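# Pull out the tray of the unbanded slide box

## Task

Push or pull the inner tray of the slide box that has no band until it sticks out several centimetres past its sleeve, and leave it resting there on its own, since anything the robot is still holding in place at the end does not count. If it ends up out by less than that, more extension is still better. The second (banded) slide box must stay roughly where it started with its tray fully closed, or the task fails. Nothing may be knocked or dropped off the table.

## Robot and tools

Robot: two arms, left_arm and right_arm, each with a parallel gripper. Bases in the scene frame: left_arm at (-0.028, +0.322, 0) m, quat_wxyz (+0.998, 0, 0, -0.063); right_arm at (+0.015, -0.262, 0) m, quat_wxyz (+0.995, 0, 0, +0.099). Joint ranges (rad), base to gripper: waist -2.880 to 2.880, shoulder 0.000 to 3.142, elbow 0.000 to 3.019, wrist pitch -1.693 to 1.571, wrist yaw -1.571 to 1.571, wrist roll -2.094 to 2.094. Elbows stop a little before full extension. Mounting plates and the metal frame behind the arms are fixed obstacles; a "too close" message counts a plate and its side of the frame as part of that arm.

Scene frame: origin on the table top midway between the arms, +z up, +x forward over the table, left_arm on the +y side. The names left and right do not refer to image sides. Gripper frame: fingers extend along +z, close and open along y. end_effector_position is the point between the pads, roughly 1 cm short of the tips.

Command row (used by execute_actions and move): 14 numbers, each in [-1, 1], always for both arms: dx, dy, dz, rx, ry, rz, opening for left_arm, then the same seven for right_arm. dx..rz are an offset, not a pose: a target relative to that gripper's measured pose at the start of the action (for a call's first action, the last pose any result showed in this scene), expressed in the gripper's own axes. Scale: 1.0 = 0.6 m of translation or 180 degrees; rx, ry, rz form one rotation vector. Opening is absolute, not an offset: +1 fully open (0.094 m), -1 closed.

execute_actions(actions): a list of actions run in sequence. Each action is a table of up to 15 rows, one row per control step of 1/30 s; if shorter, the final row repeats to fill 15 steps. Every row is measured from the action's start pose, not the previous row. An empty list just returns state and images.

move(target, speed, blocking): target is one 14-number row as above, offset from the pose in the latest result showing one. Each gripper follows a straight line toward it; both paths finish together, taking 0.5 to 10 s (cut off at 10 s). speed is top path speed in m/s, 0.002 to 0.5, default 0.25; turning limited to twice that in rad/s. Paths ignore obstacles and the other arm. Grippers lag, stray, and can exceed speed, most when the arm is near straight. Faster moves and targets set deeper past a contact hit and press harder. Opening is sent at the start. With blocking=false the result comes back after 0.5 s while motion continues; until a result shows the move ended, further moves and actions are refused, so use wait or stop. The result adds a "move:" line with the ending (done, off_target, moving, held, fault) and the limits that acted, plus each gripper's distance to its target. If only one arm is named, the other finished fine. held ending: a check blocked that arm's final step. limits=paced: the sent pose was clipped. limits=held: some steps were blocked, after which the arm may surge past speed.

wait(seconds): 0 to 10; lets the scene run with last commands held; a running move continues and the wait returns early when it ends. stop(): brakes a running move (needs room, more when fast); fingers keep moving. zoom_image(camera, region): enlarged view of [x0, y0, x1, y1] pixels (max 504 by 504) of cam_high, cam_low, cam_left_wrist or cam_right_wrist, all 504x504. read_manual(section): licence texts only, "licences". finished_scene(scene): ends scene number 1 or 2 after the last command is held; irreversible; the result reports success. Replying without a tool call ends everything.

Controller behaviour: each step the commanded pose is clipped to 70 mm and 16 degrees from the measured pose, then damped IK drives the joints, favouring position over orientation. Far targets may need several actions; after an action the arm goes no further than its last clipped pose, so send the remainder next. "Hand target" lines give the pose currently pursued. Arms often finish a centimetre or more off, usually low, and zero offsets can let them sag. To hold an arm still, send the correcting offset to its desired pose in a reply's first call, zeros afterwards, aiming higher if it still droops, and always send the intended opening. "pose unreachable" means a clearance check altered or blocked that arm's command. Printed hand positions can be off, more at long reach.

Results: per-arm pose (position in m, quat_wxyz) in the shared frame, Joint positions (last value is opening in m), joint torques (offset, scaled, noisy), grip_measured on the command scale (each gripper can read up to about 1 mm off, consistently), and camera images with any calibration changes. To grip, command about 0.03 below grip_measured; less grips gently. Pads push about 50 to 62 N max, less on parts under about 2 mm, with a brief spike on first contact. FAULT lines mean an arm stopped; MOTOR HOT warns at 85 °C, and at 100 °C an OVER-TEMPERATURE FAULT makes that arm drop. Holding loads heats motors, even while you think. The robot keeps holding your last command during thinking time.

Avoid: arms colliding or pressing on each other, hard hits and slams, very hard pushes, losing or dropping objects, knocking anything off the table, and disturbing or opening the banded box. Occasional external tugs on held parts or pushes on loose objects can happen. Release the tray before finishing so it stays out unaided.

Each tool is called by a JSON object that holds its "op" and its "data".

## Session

{"op": "execute_actions", "data": {"actions": []}}

Scene clock: 0.00 s.
left_arm: end_effector_position=(+0.9268, +0.4781, +0.1218) grip_measured=+1.000 end_effector_quat_wxyz=(+0.694, -0.583, +0.284, -0.314) | right_arm: end_effector_position=(+0.4552, -0.6873, +0.3040) grip_measured=+1.000 end_effector_quat_wxyz=(+0.664, +0.241, +0.679, +0.200)
Joint positions: left_arm=[ 0.185  2.735  2.366  0.566 -0.625 -1.426  0.094] | right_arm=[-1.196  1.577  1.047  0.464 -0.948  0.58   0.094]
Joint velocities: left_arm=[-0.005 -0.005 -0.007 -0.002 -0.022 -0.007  0.   ] | right_arm=[-0.015 -0.015  0.002 -0.027 -0.022  0.037  0.   ]
Joint torques (N m, as the arm reports them, + toward a larger angle): no reading
Motor temperatures (°C, as the motors report them): left_arm=[23 25 25 21 24 23] | right_arm=[24 24 23 20 20 24]
Hand target (left_arm): +0.929, +0.478, +0.120; +0.695, -0.582, +0.281, -0.316
Hand target (right_arm): +0.458, -0.691, +0.315; +0.671, +0.233, +0.677, +0.194
camera_calibration (this result's frames):
cam_left_wrist: T_world_to_cam=[[-0.0949496, -0.11277, 0.989074, 0.0227884], [0.0635298, -0.992224, -0.10703, 0.43027], [0.993453, 0.0526732, 0.101376, -0.832141], [0, 0, 0, 1]] pos_world=[0.801521, 0.473326, 0.107871]
cam_right_wrist: T_world_to_cam=[[-0.0601195, -0.797365, -0.600495, -0.333327], [-0.579588, 0.517671, -0.629361, 0.812529], [0.812689, 0.310203, -0.493265, 0.114907], [0, 0, 0, 1]] pos_world=[0.357509, -0.72205, 0.367892]

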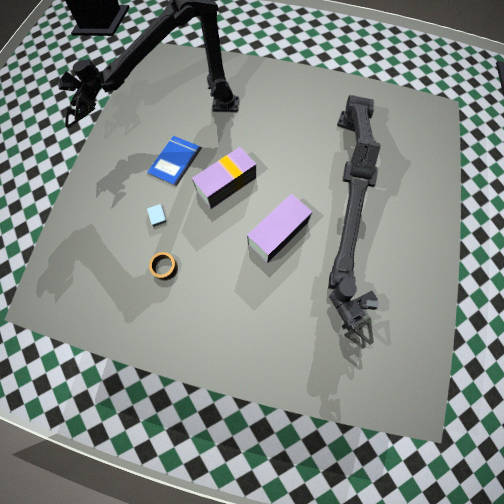

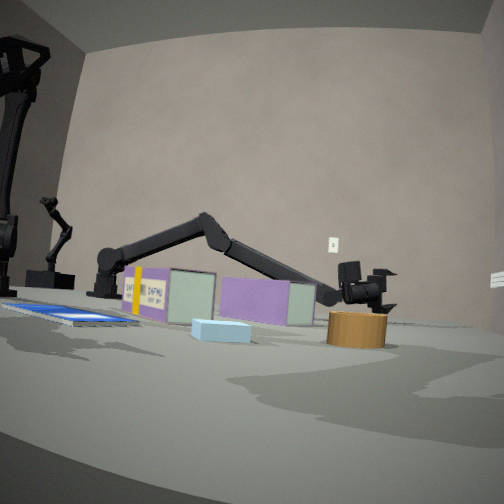

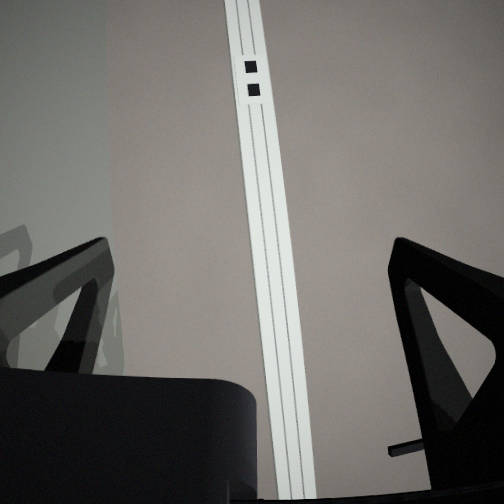

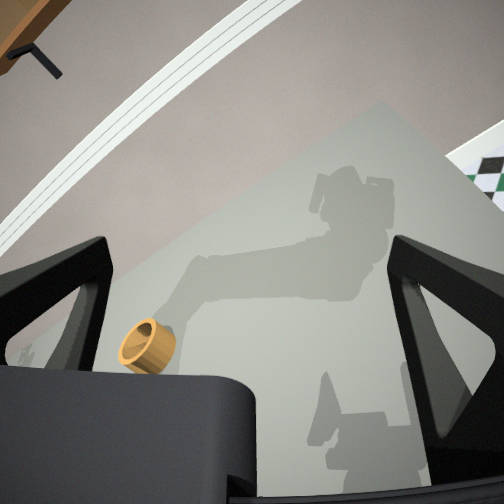

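{"op": "zoom_image", "data": {"camera": "cam_high", "region": [180, 140, 330, 280]}}

Region (180, 140, 330, 280) of cam_high's 504x504 image, scaled by 3.360, with more detail than that image has; it fills the top 470 rows of this view, and the rest is white.

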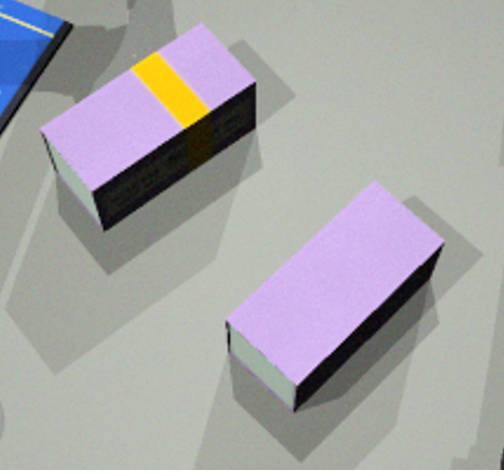

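{"op": "move", "data": {"target": [-0.361,-0.26,-0.86,0.2321,0.3823,0.426,-1,0.89,0.98,0.075,0.2769,0.5265,0.0172,0.7], "speed": 0.3}}

Scene clock: 4.73 s.
left_arm: end_effector_position=(+0.3803, +0.2944, +0.2072) grip_measured=-0.989 end_effector_quat_wxyz=(+0.619, +0.215, +0.735, -0.174) | right_arm: end_effector_position=(+0.5142, +0.0947, +0.2041) grip_measured=+0.703 end_effector_quat_wxyz=(-0.149, +0.260, +0.952, +0.068)
Joint positions: left_arm=[0.359 1.083 0.397 0.441 0.776 0.184 0.001] | right_arm=[ 0.338  2.048  2.06  -1.696 -0.31   1.051  0.08 ]
Joint velocities: left_arm=[-0.005 -0.015  0.002 -0.007 -0.022 -0.007  0.002] | right_arm=[-0.005 -0.005 -0.007 -0.002 -0.022  0.051 -0.   ]
Joint torques (N m, as the arm reports them, + toward a larger angle): left_arm=[ 1.61 -4.24  9.31  1.13 -0.14  0.22] | right_arm=[ -0.65 -20.54  12.12  -0.64  -0.25   0.07]
Motor temperatures (°C, as the motors report them): left_arm=[23 27 26 21 24 23] | right_arm=[24 25 24 20 20 24]
Hand target (left_arm): +0.380, +0.300, +0.200; +0.612, +0.210, +0.743, -0.169
Hand target (right_arm): +0.524, +0.097, +0.215; -0.142, +0.268, +0.950, +0.077
Off the commanded pose (left_arm): 0.009 m, 2 deg.
Off the commanded pose (right_arm): 0.027 m, 5 deg.
joint sent to its limit (right arm) — the command would take joint 4 (wrist pitch) past its lower limit, so that joint was sent only as far as its limit.
move: off_target (right_arm)
camera_calibration (this result's frames):
cam_left_wrist: T_world_to_cam=[[-0.518843, -0.8548, -0.0109189, 0.452649], [-0.615525, 0.382412, -0.689123, 0.26606], [0.593237, -0.350825, -0.724563, 0.153865], [0, 0, 0, 1]] pos_world=[0.307342, 0.33916, 0.299775]
cam_right_wrist: T_world_to_cam=[[-0.524276, -0.850032, -0.0507888, 0.365268], [-0.520998, 0.273017, 0.808716, 0.0785608], [-0.673569, 0.450452, -0.586002, 0.544997], [0, 0, 0, 1]] pos_world=[0.599524, 0.0435458, 0.274387]

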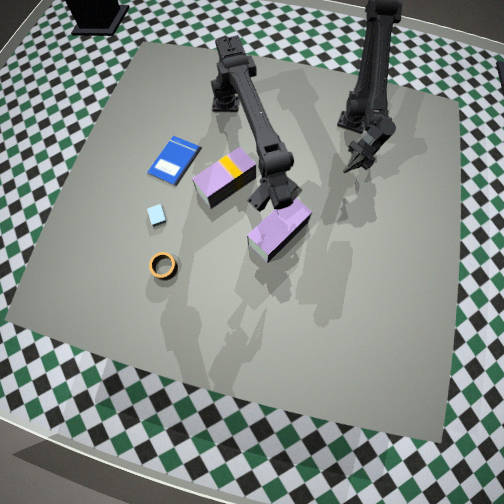

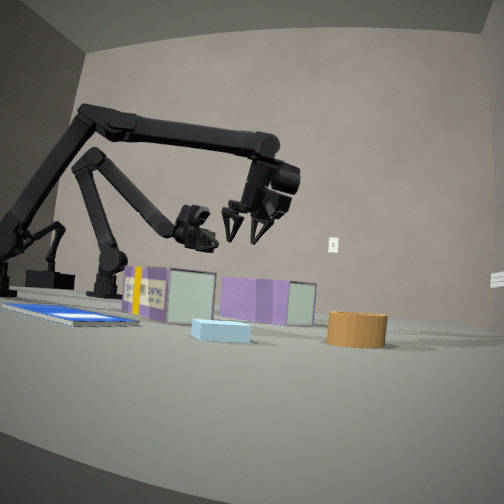

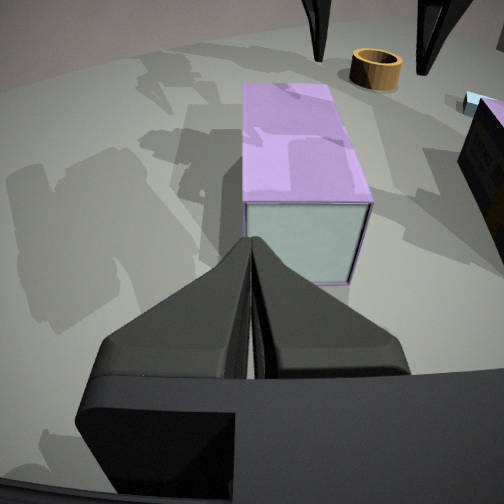

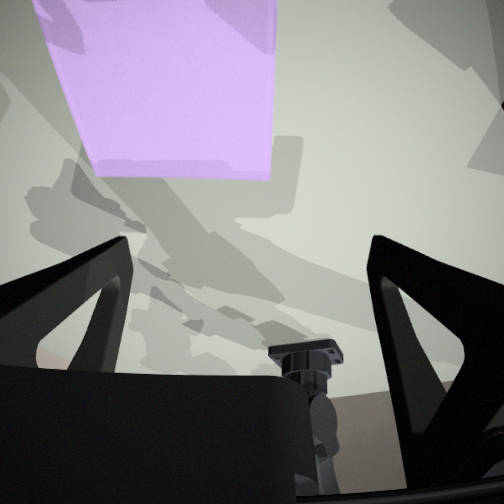

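{"op": "move", "data": {"target": [0.219,-0.129,0.209,0,0.008,0,-1,-0.058,0.057,0.081,0.015,0.019,0.007,0.7], "speed": 0.15}}

Scene clock: 6.77 s.
left_arm: end_effector_position=(+0.4152, +0.1798, +0.0452) grip_measured=-0.989 end_effector_quat_wxyz=(+0.595, +0.219, +0.755, -0.167) | right_arm: end_effector_position=(+0.5392, +0.1145, +0.1442) grip_measured=+0.703 end_effector_quat_wxyz=(-0.178, +0.264, +0.946, +0.056)
Joint positions: left_arm=[-0.049  1.809  0.389  1.164  0.369  0.102  0.001] | right_arm=[ 0.338  2.207  2.161 -1.696 -0.336  1.052  0.08 ]
Joint velocities: left_arm=[-0.024  0.005 -0.007 -0.002  0.037 -0.022  0.   ] | right_arm=[ 0.015  0.005  0.012  0.002 -0.022 -0.022 -0.   ]
Joint torques (N m, as the arm reports them, + toward a larger angle): left_arm=[-0.59 -8.68  5.34  3.28 -0.19 -0.01] | right_arm=[ -0.34 -21.21  12.01  -0.74  -0.28  -0.02]
Motor temperatures (°C, as the motors report them): left_arm=[23 27 26 21 24 23] | right_arm=[24 25 25 20 20 24]
Hand target (left_arm): +0.424, +0.174, +0.055; +0.610, +0.217, +0.743, -0.171
Hand target (right_arm): +0.548, +0.118, +0.149; -0.174, +0.267, +0.946, +0.063
Off the commanded pose (left_arm): 0.015 m, 2 deg.
Off the commanded pose (right_arm): 0.011 m, 1 deg.
joint sent to its limit (right arm) — the command would take joint 4 (wrist pitch) past its lower limit, so that joint was sent only as far as its limit.
move: off_target (left_arm, right_arm)
camera_calibration (this result's frames):
cam_left_wrist: T_world_to_cam=[[-0.51728, -0.855771, -0.00881716, 0.37042], [-0.654234, 0.402059, -0.640568, 0.230085], [0.551724, -0.325585, -0.767851, -0.00978665], [0, 0, 0, 1]] pos_world=[0.34754, 0.2213, 0.143136]
cam_right_wrist: T_world_to_cam=[[-0.529961, -0.847956, -0.0105904, 0.389182], [-0.467522, 0.281731, 0.837885, 0.100676], [-0.707505, 0.448998, -0.545745, 0.530444], [0, 0, 0, 1]] pos_world=[0.628612, 0.0634777, 0.209254]

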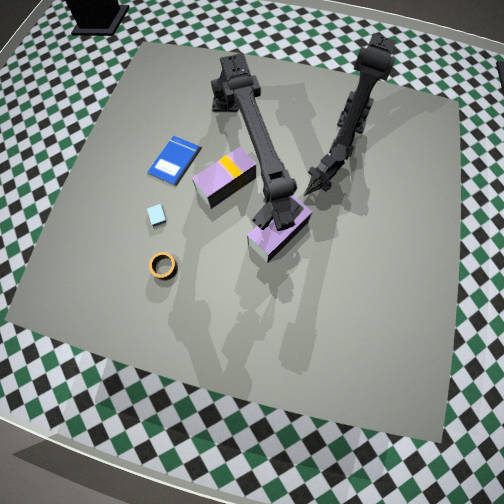

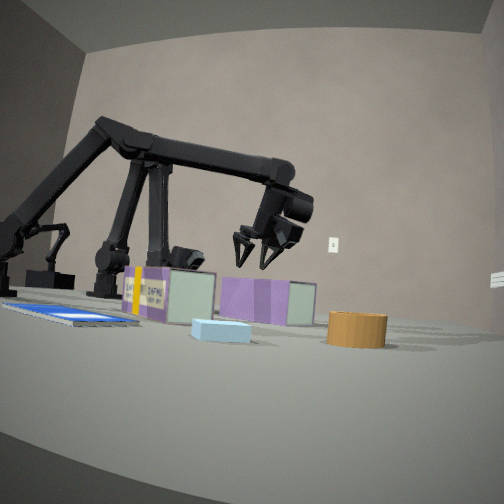

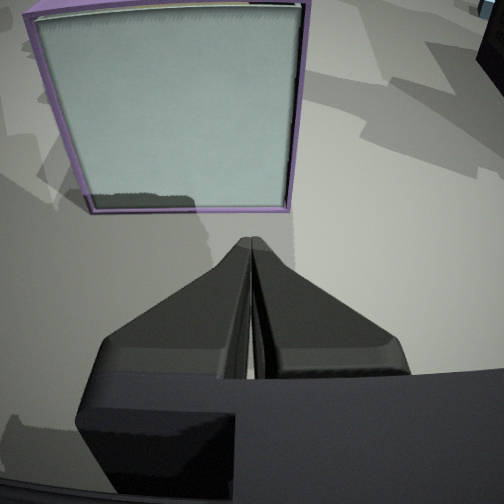

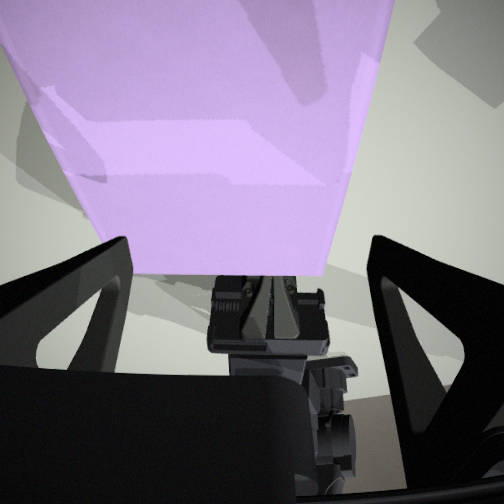

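{"op": "move", "data": {"target": [-0.028,0.062,0.05,0,-0.014,0,-1,-0.062,0.035,0.085,0,0,0,0.7], "speed": 0.06}}

Scene clock: 8.27 s.
left_arm: end_effector_position=(+0.4537, +0.1893, +0.0612) grip_measured=-0.989 end_effector_quat_wxyz=(+0.617, +0.220, +0.735, -0.173) | right_arm: end_effector_position=(+0.5459, +0.1180, +0.1181) grip_measured=+0.703 end_effector_quat_wxyz=(-0.182, +0.266, +0.945, +0.055)
Joint positions: left_arm=[0.004 1.83  0.481 1.152 0.435 0.102 0.001] | right_arm=[ 0.336  2.248  2.162 -1.665 -0.339  1.052  0.08 ]
Joint velocities: left_arm=[-0.005  0.005 -0.012  0.007 -0.051 -0.037  0.001] | right_arm=[-0.015 -0.005 -0.007 -0.017 -0.037  0.007 -0.   ]
Joint torques (N m, as the arm reports them, + toward a larger angle): left_arm=[ 1.53 -8.75  6.08  1.23 -0.03  0.09] | right_arm=[ -0.38 -17.45  10.75   1.37  -0.01  -0.1 ]
Motor temperatures (°C, as the motors report them): left_arm=[23 27 26 21 24 23] | right_arm=[24 25 25 20 20 24]
Hand target (left_arm): +0.463, +0.194, +0.054; +0.611, +0.215, +0.742, -0.171
Hand target (right_arm): +0.562, +0.124, +0.084; -0.178, +0.264, +0.946, +0.057
Off the commanded pose (left_arm): 0.012 m, 1 deg.
Off the commanded pose (right_arm): 0.040 m, 1 deg.
move: off_target (left_arm, right_arm)
camera_calibration (this result's frames):
cam_left_wrist: T_world_to_cam=[[-0.525468, -0.850626, -0.0178663, 0.401938], [-0.612884, 0.393003, -0.685509, 0.247382], [0.590133, -0.349263, -0.727845, -0.031026], [0, 0, 0, 1]] pos_world=[0.381131, 0.233841, 0.154181]
cam_right_wrist: T_world_to_cam=[[-0.531892, -0.8468, -0.00451184, 0.395626], [-0.458954, 0.283792, 0.841916, 0.119246], [-0.711654, 0.449879, -0.53959, 0.520783], [0, 0, 0, 1]] pos_world=[0.635776, 0.0668855, 0.182399]

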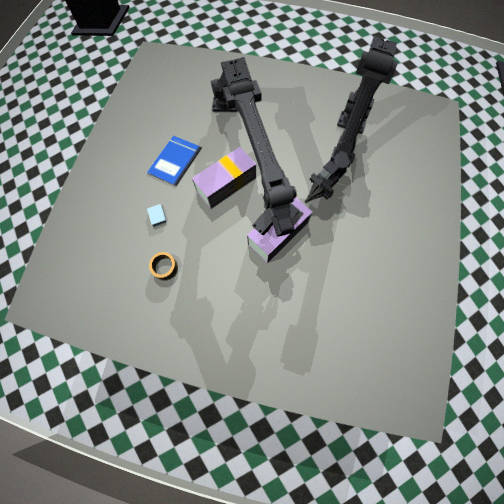

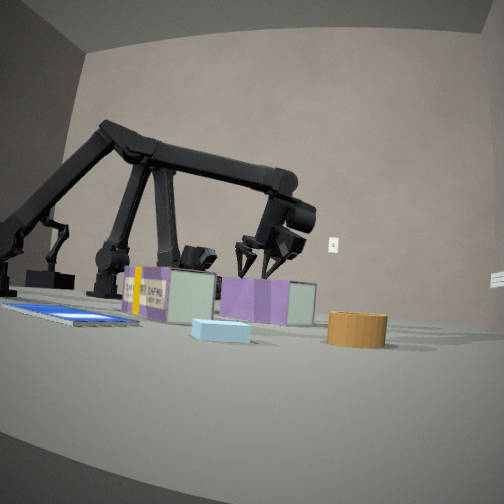

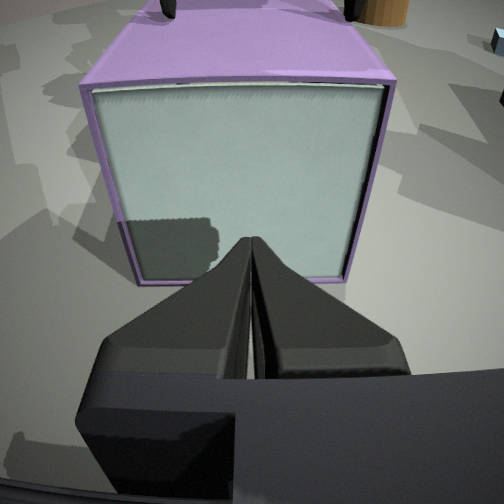

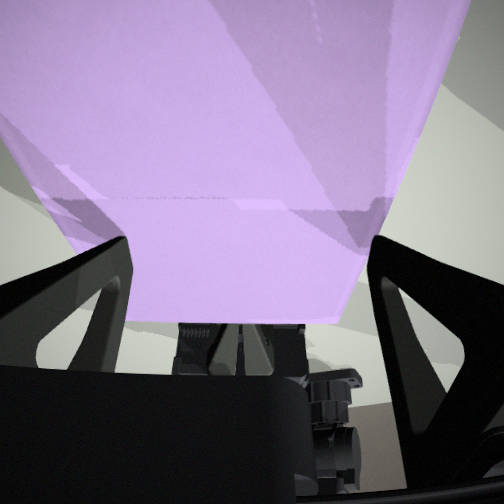

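{"op": "move", "data": {"target": [0.012,0.014,0.02,0,0,0,-1,0,0.04,-0.03,0,0,0,0.55], "speed": 0.06}}

Scene clock: 9.20 s.
left_arm: end_effector_position=(+0.4566, +0.1880, +0.0507) grip_measured=-0.989 end_effector_quat_wxyz=(+0.610, +0.221, +0.740, -0.177) | right_arm: end_effector_position=(+0.5593, +0.1260, +0.1368) grip_measured=+0.553 end_effector_quat_wxyz=(-0.169, +0.266, +0.947, +0.068)
Joint positions: left_arm=[0.004 1.862 0.495 1.152 0.441 0.102 0.001] | right_arm=[ 0.336  2.269  2.252 -1.696 -0.339  1.058  0.073]
Joint velocities: left_arm=[-0.005 -0.005 -0.002 -0.002 -0.022 -0.037 -0.001] | right_arm=[-0.005  0.015  0.002 -0.007 -0.11  -0.007 -0.   ]
Joint torques (N m, as the arm reports them, + toward a larger angle): left_arm=[ 0.97 -9.67  5.96  2.43  0.    0.13] | right_arm=[  0.36 -21.43  11.92  -0.71  -0.25   0.06]
Motor temperatures (°C, as the motors report them): left_arm=[23 27 26 21 24 23] | right_arm=[24 25 25 20 20 24]
Hand target (left_arm): +0.467, +0.191, +0.052; +0.617, +0.220, +0.735, -0.173
Hand target (right_arm): +0.563, +0.134, +0.135; -0.169, +0.269, +0.945, +0.068
Off the commanded pose (left_arm): 0.011 m, 1 deg.
Off the commanded pose (right_arm): 0.010 m, 2 deg.
joint sent to its limit (right arm) — the command would take joint 4 (wrist pitch) past its lower limit, so that joint was sent only as far as its limit.
move: off_target (left_arm)
camera_calibration (this result's frames):
cam_left_wrist: T_world_to_cam=[[-0.531096, -0.847261, -0.00926882, 0.403581], [-0.622328, 0.397476, -0.67433, 0.245342], [0.575018, -0.352366, -0.738372, -0.0328209], [0, 0, 0, 1]] pos_world=[0.385896, 0.232856, 0.144948]
cam_right_wrist: T_world_to_cam=[[-0.535735, -0.843588, -0.0367129, 0.4157], [-0.484223, 0.271314, 0.831816, 0.124466], [-0.691749, 0.46341, -0.553837, 0.525963], [0, 0, 0, 1]] pos_world=[0.646809, 0.0731737, 0.203026]

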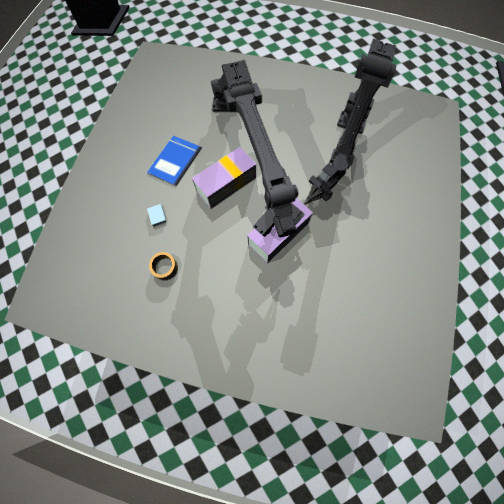

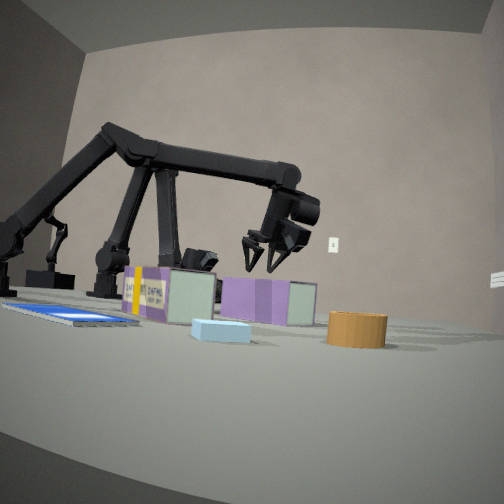

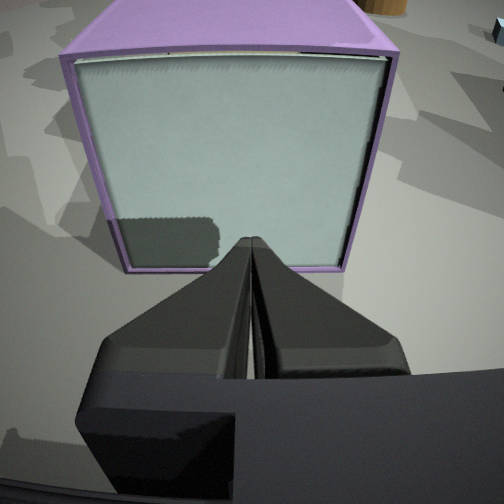

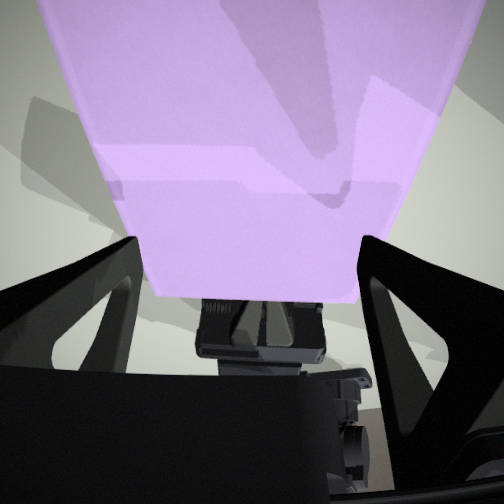

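{"op": "move", "data": {"target": [-0.012,0.028,0.04,0,-0.005,0,-1,-0.022,0,0.06,0,0,0,0.55], "speed": 0.04}}

Scene clock: 10.47 s.
left_arm: end_effector_position=(+0.4764, +0.1838, +0.0597) grip_measured=-0.989 end_effector_quat_wxyz=(+0.622, +0.226, +0.728, -0.179) | right_arm: end_effector_position=(+0.5586, +0.1257, +0.1208) grip_measured=+0.553 end_effector_quat_wxyz=(-0.166, +0.265, +0.947, +0.071)
Joint positions: left_arm=[0.004 1.873 0.548 1.141 0.452 0.102 0.001] | right_arm=[ 0.336  2.26   2.195 -1.638 -0.34   1.058  0.073]
Joint velocities: left_arm=[-0.005  0.005  0.002 -0.002 -0.037 -0.022  0.   ] | right_arm=[-0.005  0.005 -0.007 -0.007 -0.051  0.007 -0.001]
Joint torques (N m, as the arm reports them, + toward a larger angle): left_arm=[ 1.55 -9.72  6.54  1.28 -0.02  0.05] | right_arm=[  0.16 -21.8    6.69   1.11  -0.16  -0.05]
Motor temperatures (°C, as the motors report them): left_arm=[23 27 26 21 24 23] | right_arm=[24 26 25 20 20 24]
Hand target (left_arm): +0.486, +0.189, +0.053; +0.616, +0.220, +0.735, -0.178
Hand target (right_arm): +0.559, +0.128, +0.099; -0.170, +0.266, +0.947, +0.068
Off the commanded pose (left_arm): 0.013 m, 1 deg.
Off the commanded pose (right_arm): 0.022 m, 1 deg.
move: off_target (left_arm, right_arm)
camera_calibration (this result's frames):
cam_left_wrist: T_world_to_cam=[[-0.539776, -0.841546, -0.0210407, 0.414472], [-0.596391, 0.399932, -0.695969, 0.253912], [0.594104, -0.363119, -0.717764, -0.0473794], [0, 0, 0, 1]] pos_world=[0.403301, 0.230045, 0.151428]
cam_right_wrist: T_world_to_cam=[[-0.53545, -0.843347, -0.0453773, 0.415379], [-0.490865, 0.267034, 0.829303, 0.142145], [-0.687273, 0.466325, -0.556953, 0.51429], [0, 0, 0, 1]] pos_world=[0.645647, 0.0725253, 0.187403]

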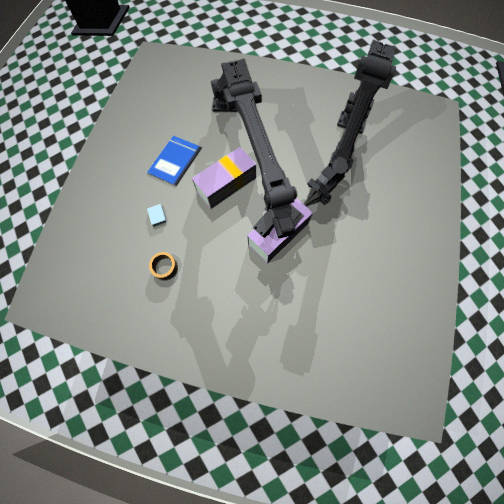

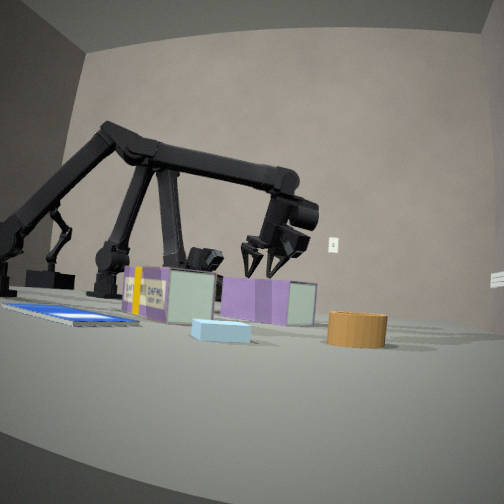

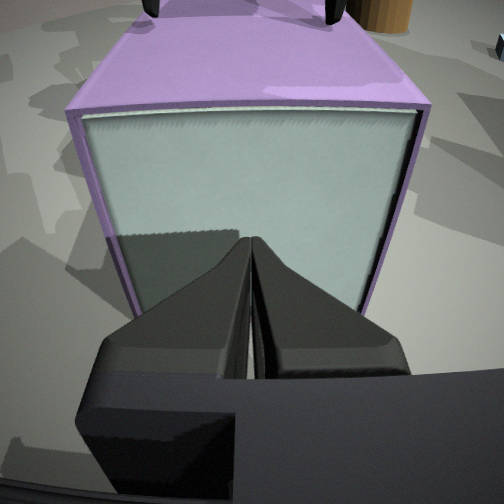

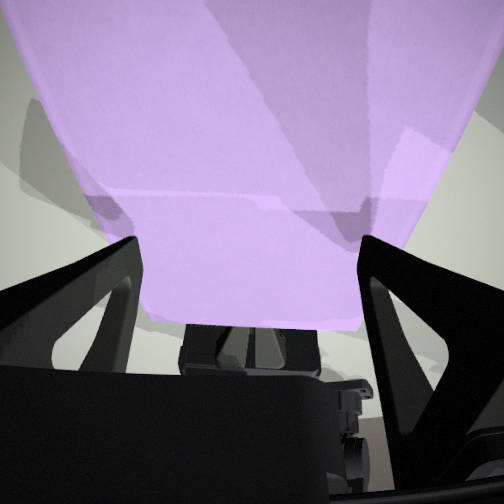

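{"op": "execute_actions", "data": {"actions": [[[0.012,0,0.025,0,0,0,-1,-0.015,-0.0105,0.1115,0.0285,0.0233,0.012,0.55]],[[0,-0.008,0.045,0,0,0,-1,-0.015,-0.0105,0.1115,0.0285,0.0233,0.012,0.55]],[[-0.004,-0.008,0.05,0,0,0,-1,-0.015,-0.0105,0.1115,0.0285,0.0233,0.012,0.55]]]}}

Scene clock: 12.23 s.
left_arm: end_effector_position=(+0.4989, +0.1771, +0.0475) grip_measured=-0.989 end_effector_quat_wxyz=(+0.623, +0.210, +0.737, -0.154) | right_arm: end_effector_position=(+0.5571, +0.1287, +0.1205) grip_measured=+0.553 end_effector_quat_wxyz=(-0.183, +0.269, +0.942, +0.085)
Joint positions: left_arm=[-0.031  1.926  0.606  1.131  0.358  0.102  0.001] | right_arm=[ 0.331  2.264  2.194 -1.639 -0.384  1.058  0.073]
Joint velocities: left_arm=[-0.005  0.015 -0.012 -0.002 -0.037 -0.051  0.001] | right_arm=[-0.005 -0.005  0.002 -0.007 -0.007  0.007 -0.002]
Joint torques (N m, as the arm reports them, + toward a larger angle): left_arm=[ -2.03 -10.06   8.47   1.17  -0.09   0.03] | right_arm=[  1.42 -16.22   6.15  -0.27  -0.44   0.02]
Motor temperatures (°C, as the motors report them): left_arm=[23 27 26 21 24 23] | right_arm=[24 26 25 20 20 24]
Hand target (left_arm): +0.511, +0.161, +0.045; +0.620, +0.217, +0.736, -0.165
Hand target (right_arm): +0.539, +0.134, +0.058; -0.225, +0.273, +0.934, +0.044
Off the commanded pose (left_arm): 0.022 m, 2 deg.
Off the commanded pose (right_arm): 0.068 m, 7 deg.
camera_calibration (this result's frames):
cam_left_wrist: T_world_to_cam=[[-0.490299, -0.870864, -0.0346734, 0.401853], [-0.621396, 0.37719, -0.686727, 0.277597], [0.611124, -0.315156, -0.726088, -0.0884542], [0, 0, 0, 1]] pos_world=[0.423582, 0.217376, 0.140341]
cam_right_wrist: T_world_to_cam=[[-0.546766, -0.835148, -0.059799, 0.424075], [-0.464603, 0.243205, 0.851467, 0.12655], [-0.696557, 0.493335, -0.520988, 0.509067], [0, 0, 0, 1]] pos_world=[0.64526, 0.0722466, 0.182824]

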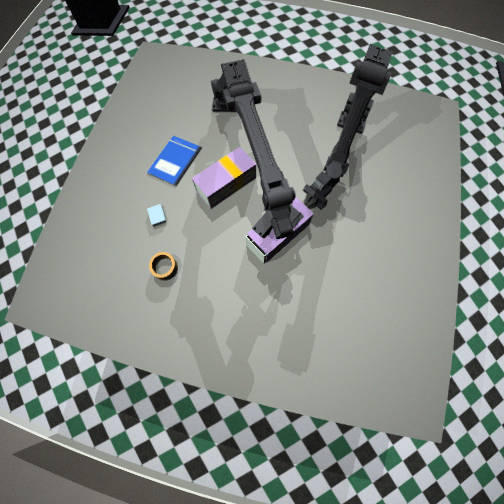

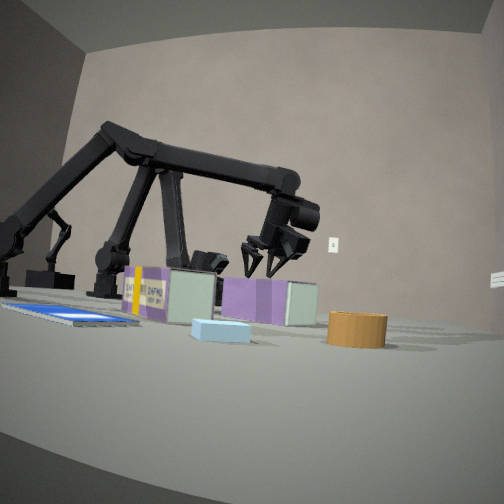

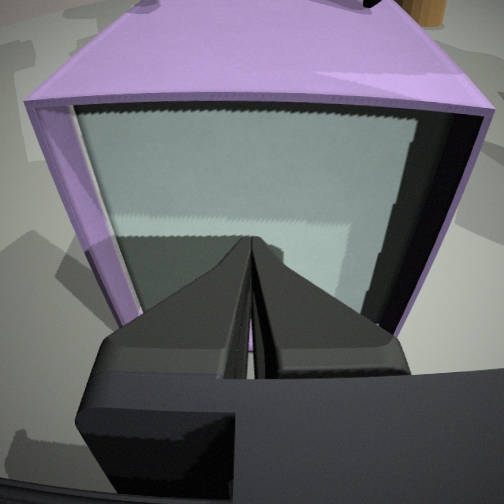

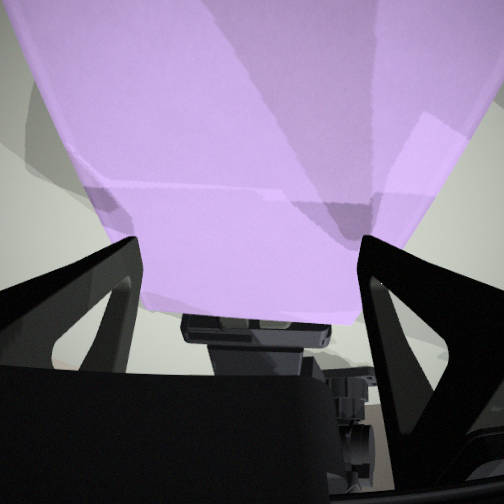

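{"op": "execute_actions", "data": {"actions": [[[-0.012,-0.018,0.05,0.018,0,0,-1,-0.015,-0.0105,0.1115,0.0285,0.018,0.012,0.55]],[[-0.01,-0.012,0.05,0.012,0,0,-1,-0.015,-0.0105,0.1115,0.0285,0.018,0.012,0.55]],[[-0.01,-0.012,0.05,0.012,0,0,-1,-0.015,-0.0105,0.1115,0.0285,0.018,0.012,0.55]]]}}

{"op": "zoom_image", "data": {"camera": "cam_high", "region": [210, 170, 350, 290]}}

Scene clock: 13.83 s.
left_arm: end_effector_position=(+0.5206, +0.1632, +0.0479) grip_measured=-0.989 end_effector_quat_wxyz=(+0.609, +0.223, +0.742, -0.171) | right_arm: end_effector_position=(+0.5571, +0.1287, +0.1205) grip_measured=+0.553 end_effector_quat_wxyz=(-0.183, +0.269, +0.942, +0.085)
Joint positions: left_arm=[-0.039  1.932  0.682  1.033  0.392  0.102  0.   ] | right_arm=[ 0.331  2.264  2.194 -1.639 -0.384  1.059  0.073]
Joint velocities: left_arm=[ 0.015 -0.005 -0.012 -0.007  0.022  0.051 -0.   ] | right_arm=[ 0.005  0.005 -0.007 -0.012  0.007  0.022  0.   ]
Joint torques (N m, as the arm reports them, + toward a larger angle): left_arm=[ -2.09 -10.7    9.49   1.26   0.02   0.08] | right_arm=[  1.67 -16.79   5.42   0.17  -0.5    0.07]
Motor temperatures (°C, as the motors report them): left_arm=[23 27 26 21 24 23] | right_arm=[24 26 25 20 20 24]
Hand target (left_arm): +0.534, +0.145, +0.048; +0.609, +0.231, +0.737, -0.181
Hand target (right_arm): +0.539, +0.135, +0.059; -0.223, +0.276, +0.934, +0.047
Off the commanded pose (left_arm): 0.023 m, 2 deg.
Off the commanded pose (right_arm): 0.068 m, 6 deg.
camera_calibration (this result's frames):
cam_left_wrist: T_world_to_cam=[[-0.526906, -0.849731, -0.0180828, 0.415221], [-0.624806, 0.401681, -0.66953, 0.293546], [0.576184, -0.341481, -0.742565, -0.0825365], [0, 0, 0, 1]] pos_world=[0.449748, 0.20673, 0.142758]
cam_right_wrist: T_world_to_cam=[[-0.547959, -0.834408, -0.0592007, 0.424572], [-0.463925, 0.244245, 0.851539, 0.12603], [-0.696071, 0.494073, -0.520938, 0.508696], [0, 0, 0, 1]] pos_world=[0.645205, 0.0721516, 0.182815]

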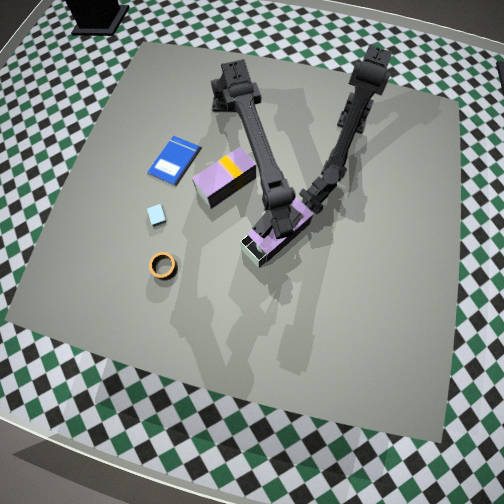

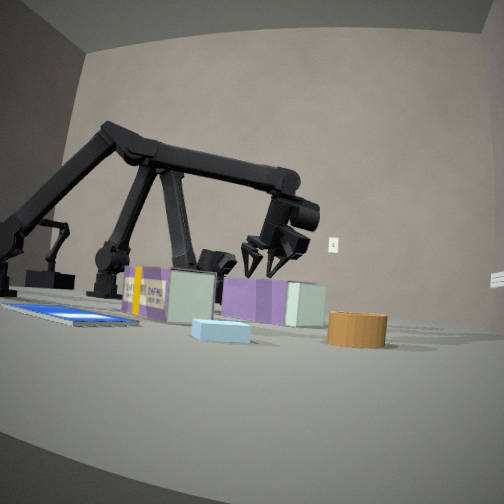

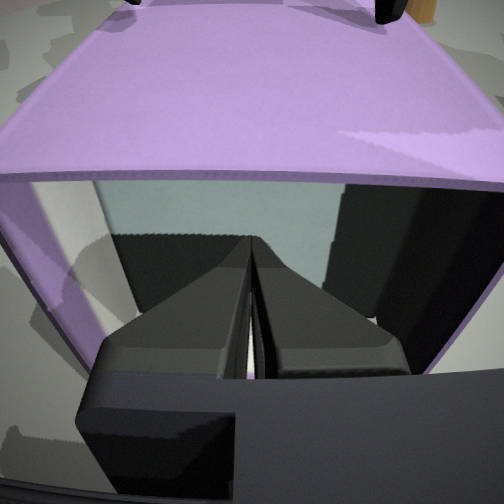

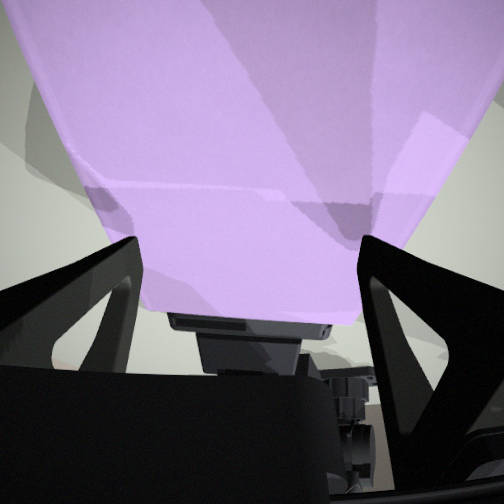

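Region (210, 170, 350, 290) of cam_high's 504x504 image, scaled by 3.600, with more detail than that image has; it fills the top 432 rows of this view, and the rest is white.

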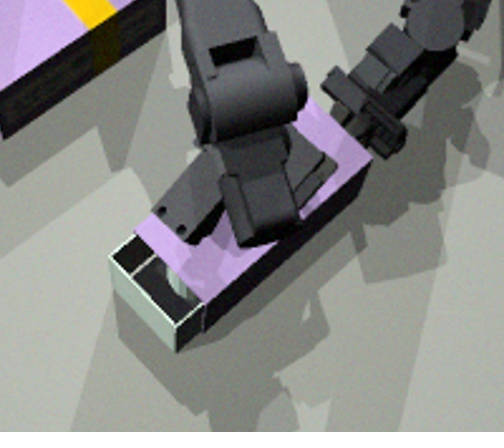

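{"op": "execute_actions", "data": {"actions": [[[-0.008,-0.035,0.05,0.012,-0.005,0,-1,-0.015,-0.0105,0.1115,0.0285,0.018,0.012,0.55]],[[-0.008,-0.025,0.052,0.01,-0.005,0,-1,-0.015,-0.0105,0.1115,0.0285,0.018,0.012,0.55]],[[-0.008,-0.02,0.052,0.01,-0.005,0,-1,-0.015,-0.0105,0.1115,0.0285,0.018,0.012,0.55]]]}}

{"op": "zoom_image", "data": {"camera": "cam_high", "region": [210, 170, 350, 290]}}

Scene clock: 15.50 s.
left_arm: end_effector_position=(+0.5397, +0.1484, +0.0477) grip_measured=-0.989 end_effector_quat_wxyz=(+0.618, +0.218, +0.738, -0.164) | right_arm: end_effector_position=(+0.5571, +0.1287, +0.1205) grip_measured=+0.553 end_effector_quat_wxyz=(-0.184, +0.270, +0.941, +0.085)
Joint positions: left_arm=[-0.072  1.968  0.739  1.033  0.343  0.094  0.   ] | right_arm=[ 0.331  2.264  2.194 -1.639 -0.384  1.06   0.073]
Joint velocities: left_arm=[-0.005  0.005 -0.017 -0.002 -0.022  0.007 -0.001] | right_arm=[-0.005 -0.015  0.012 -0.002  0.037  0.037 -0.   ]
Joint torques (N m, as the arm reports them, + toward a larger angle): left_arm=[ -2.7  -11.14   9.51   1.54  -0.07  -0.01] | right_arm=[  1.62 -16.81   5.42   0.16  -0.5    0.08]
Motor temperatures (°C, as the motors report them): left_arm=[23 27 27 21 24 23] | right_arm=[24 26 25 20 20 24]
Hand target (left_arm): +0.551, +0.127, +0.047; +0.617, +0.225, +0.733, -0.178
Hand target (right_arm): +0.539, +0.135, +0.059; -0.223, +0.276, +0.934, +0.046
Off the commanded pose (left_arm): 0.025 m, 2 deg.
Off the commanded pose (right_arm): 0.068 m, 6 deg.
camera_calibration (this result's frames):
cam_left_wrist: T_world_to_cam=[[-0.512365, -0.858333, -0.0273241, 0.406549], [-0.618491, 0.390896, -0.681666, 0.310111], [0.595778, -0.332362, -0.731153, -0.111279], [0, 0, 0, 1]] pos_world=[0.4664, 0.190748, 0.141138]
cam_right_wrist: T_world_to_cam=[[-0.548555, -0.834037, -0.0589016, 0.424821], [-0.463585, 0.244764, 0.851575, 0.125769], [-0.695828, 0.494441, -0.520914, 0.50851], [0, 0, 0, 1]] pos_world=[0.645178, 0.0721041, 0.18281]

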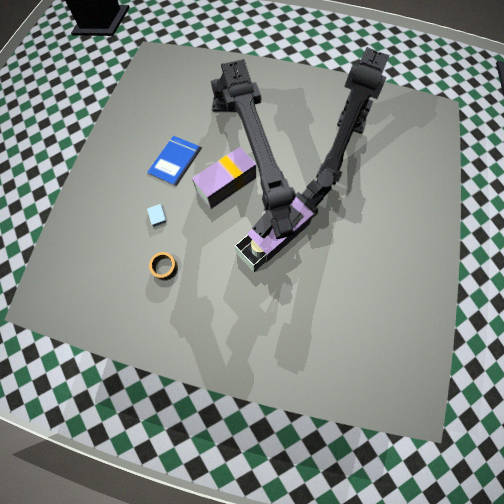

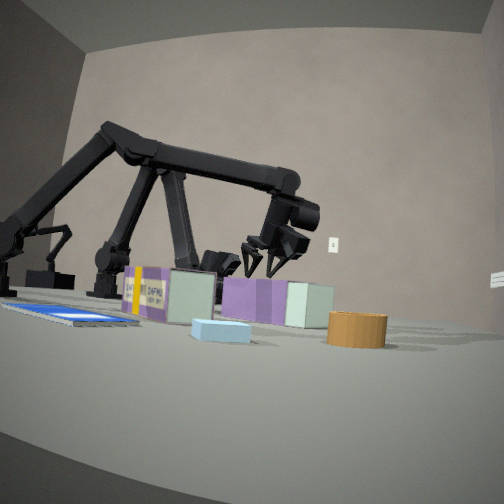

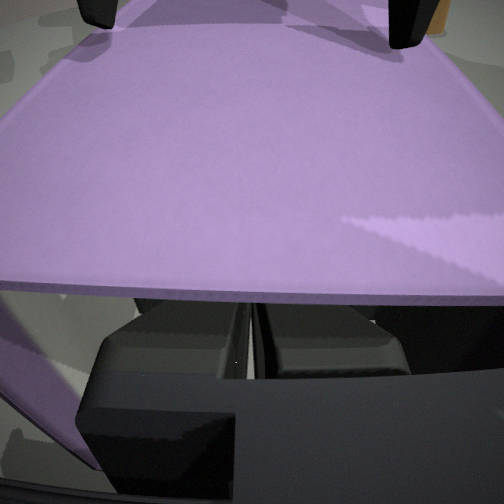

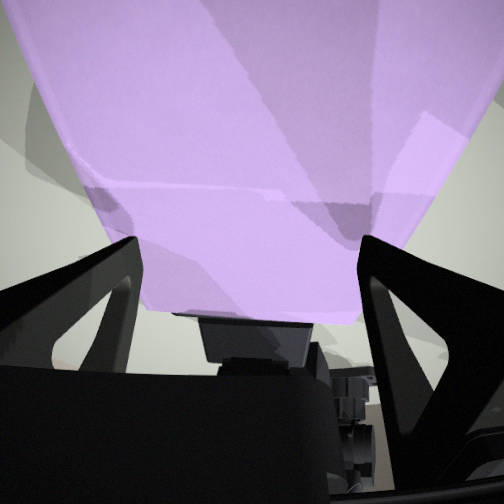

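Region (210, 170, 350, 290) of cam_high's 504x504 image, scaled by 3.600, with more detail than that image has; it fills the top 432 rows of this view, and the rest is white.

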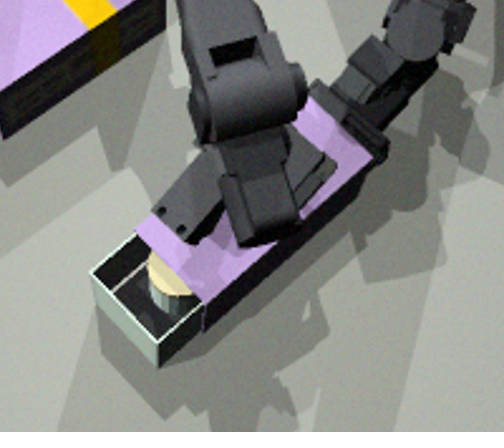

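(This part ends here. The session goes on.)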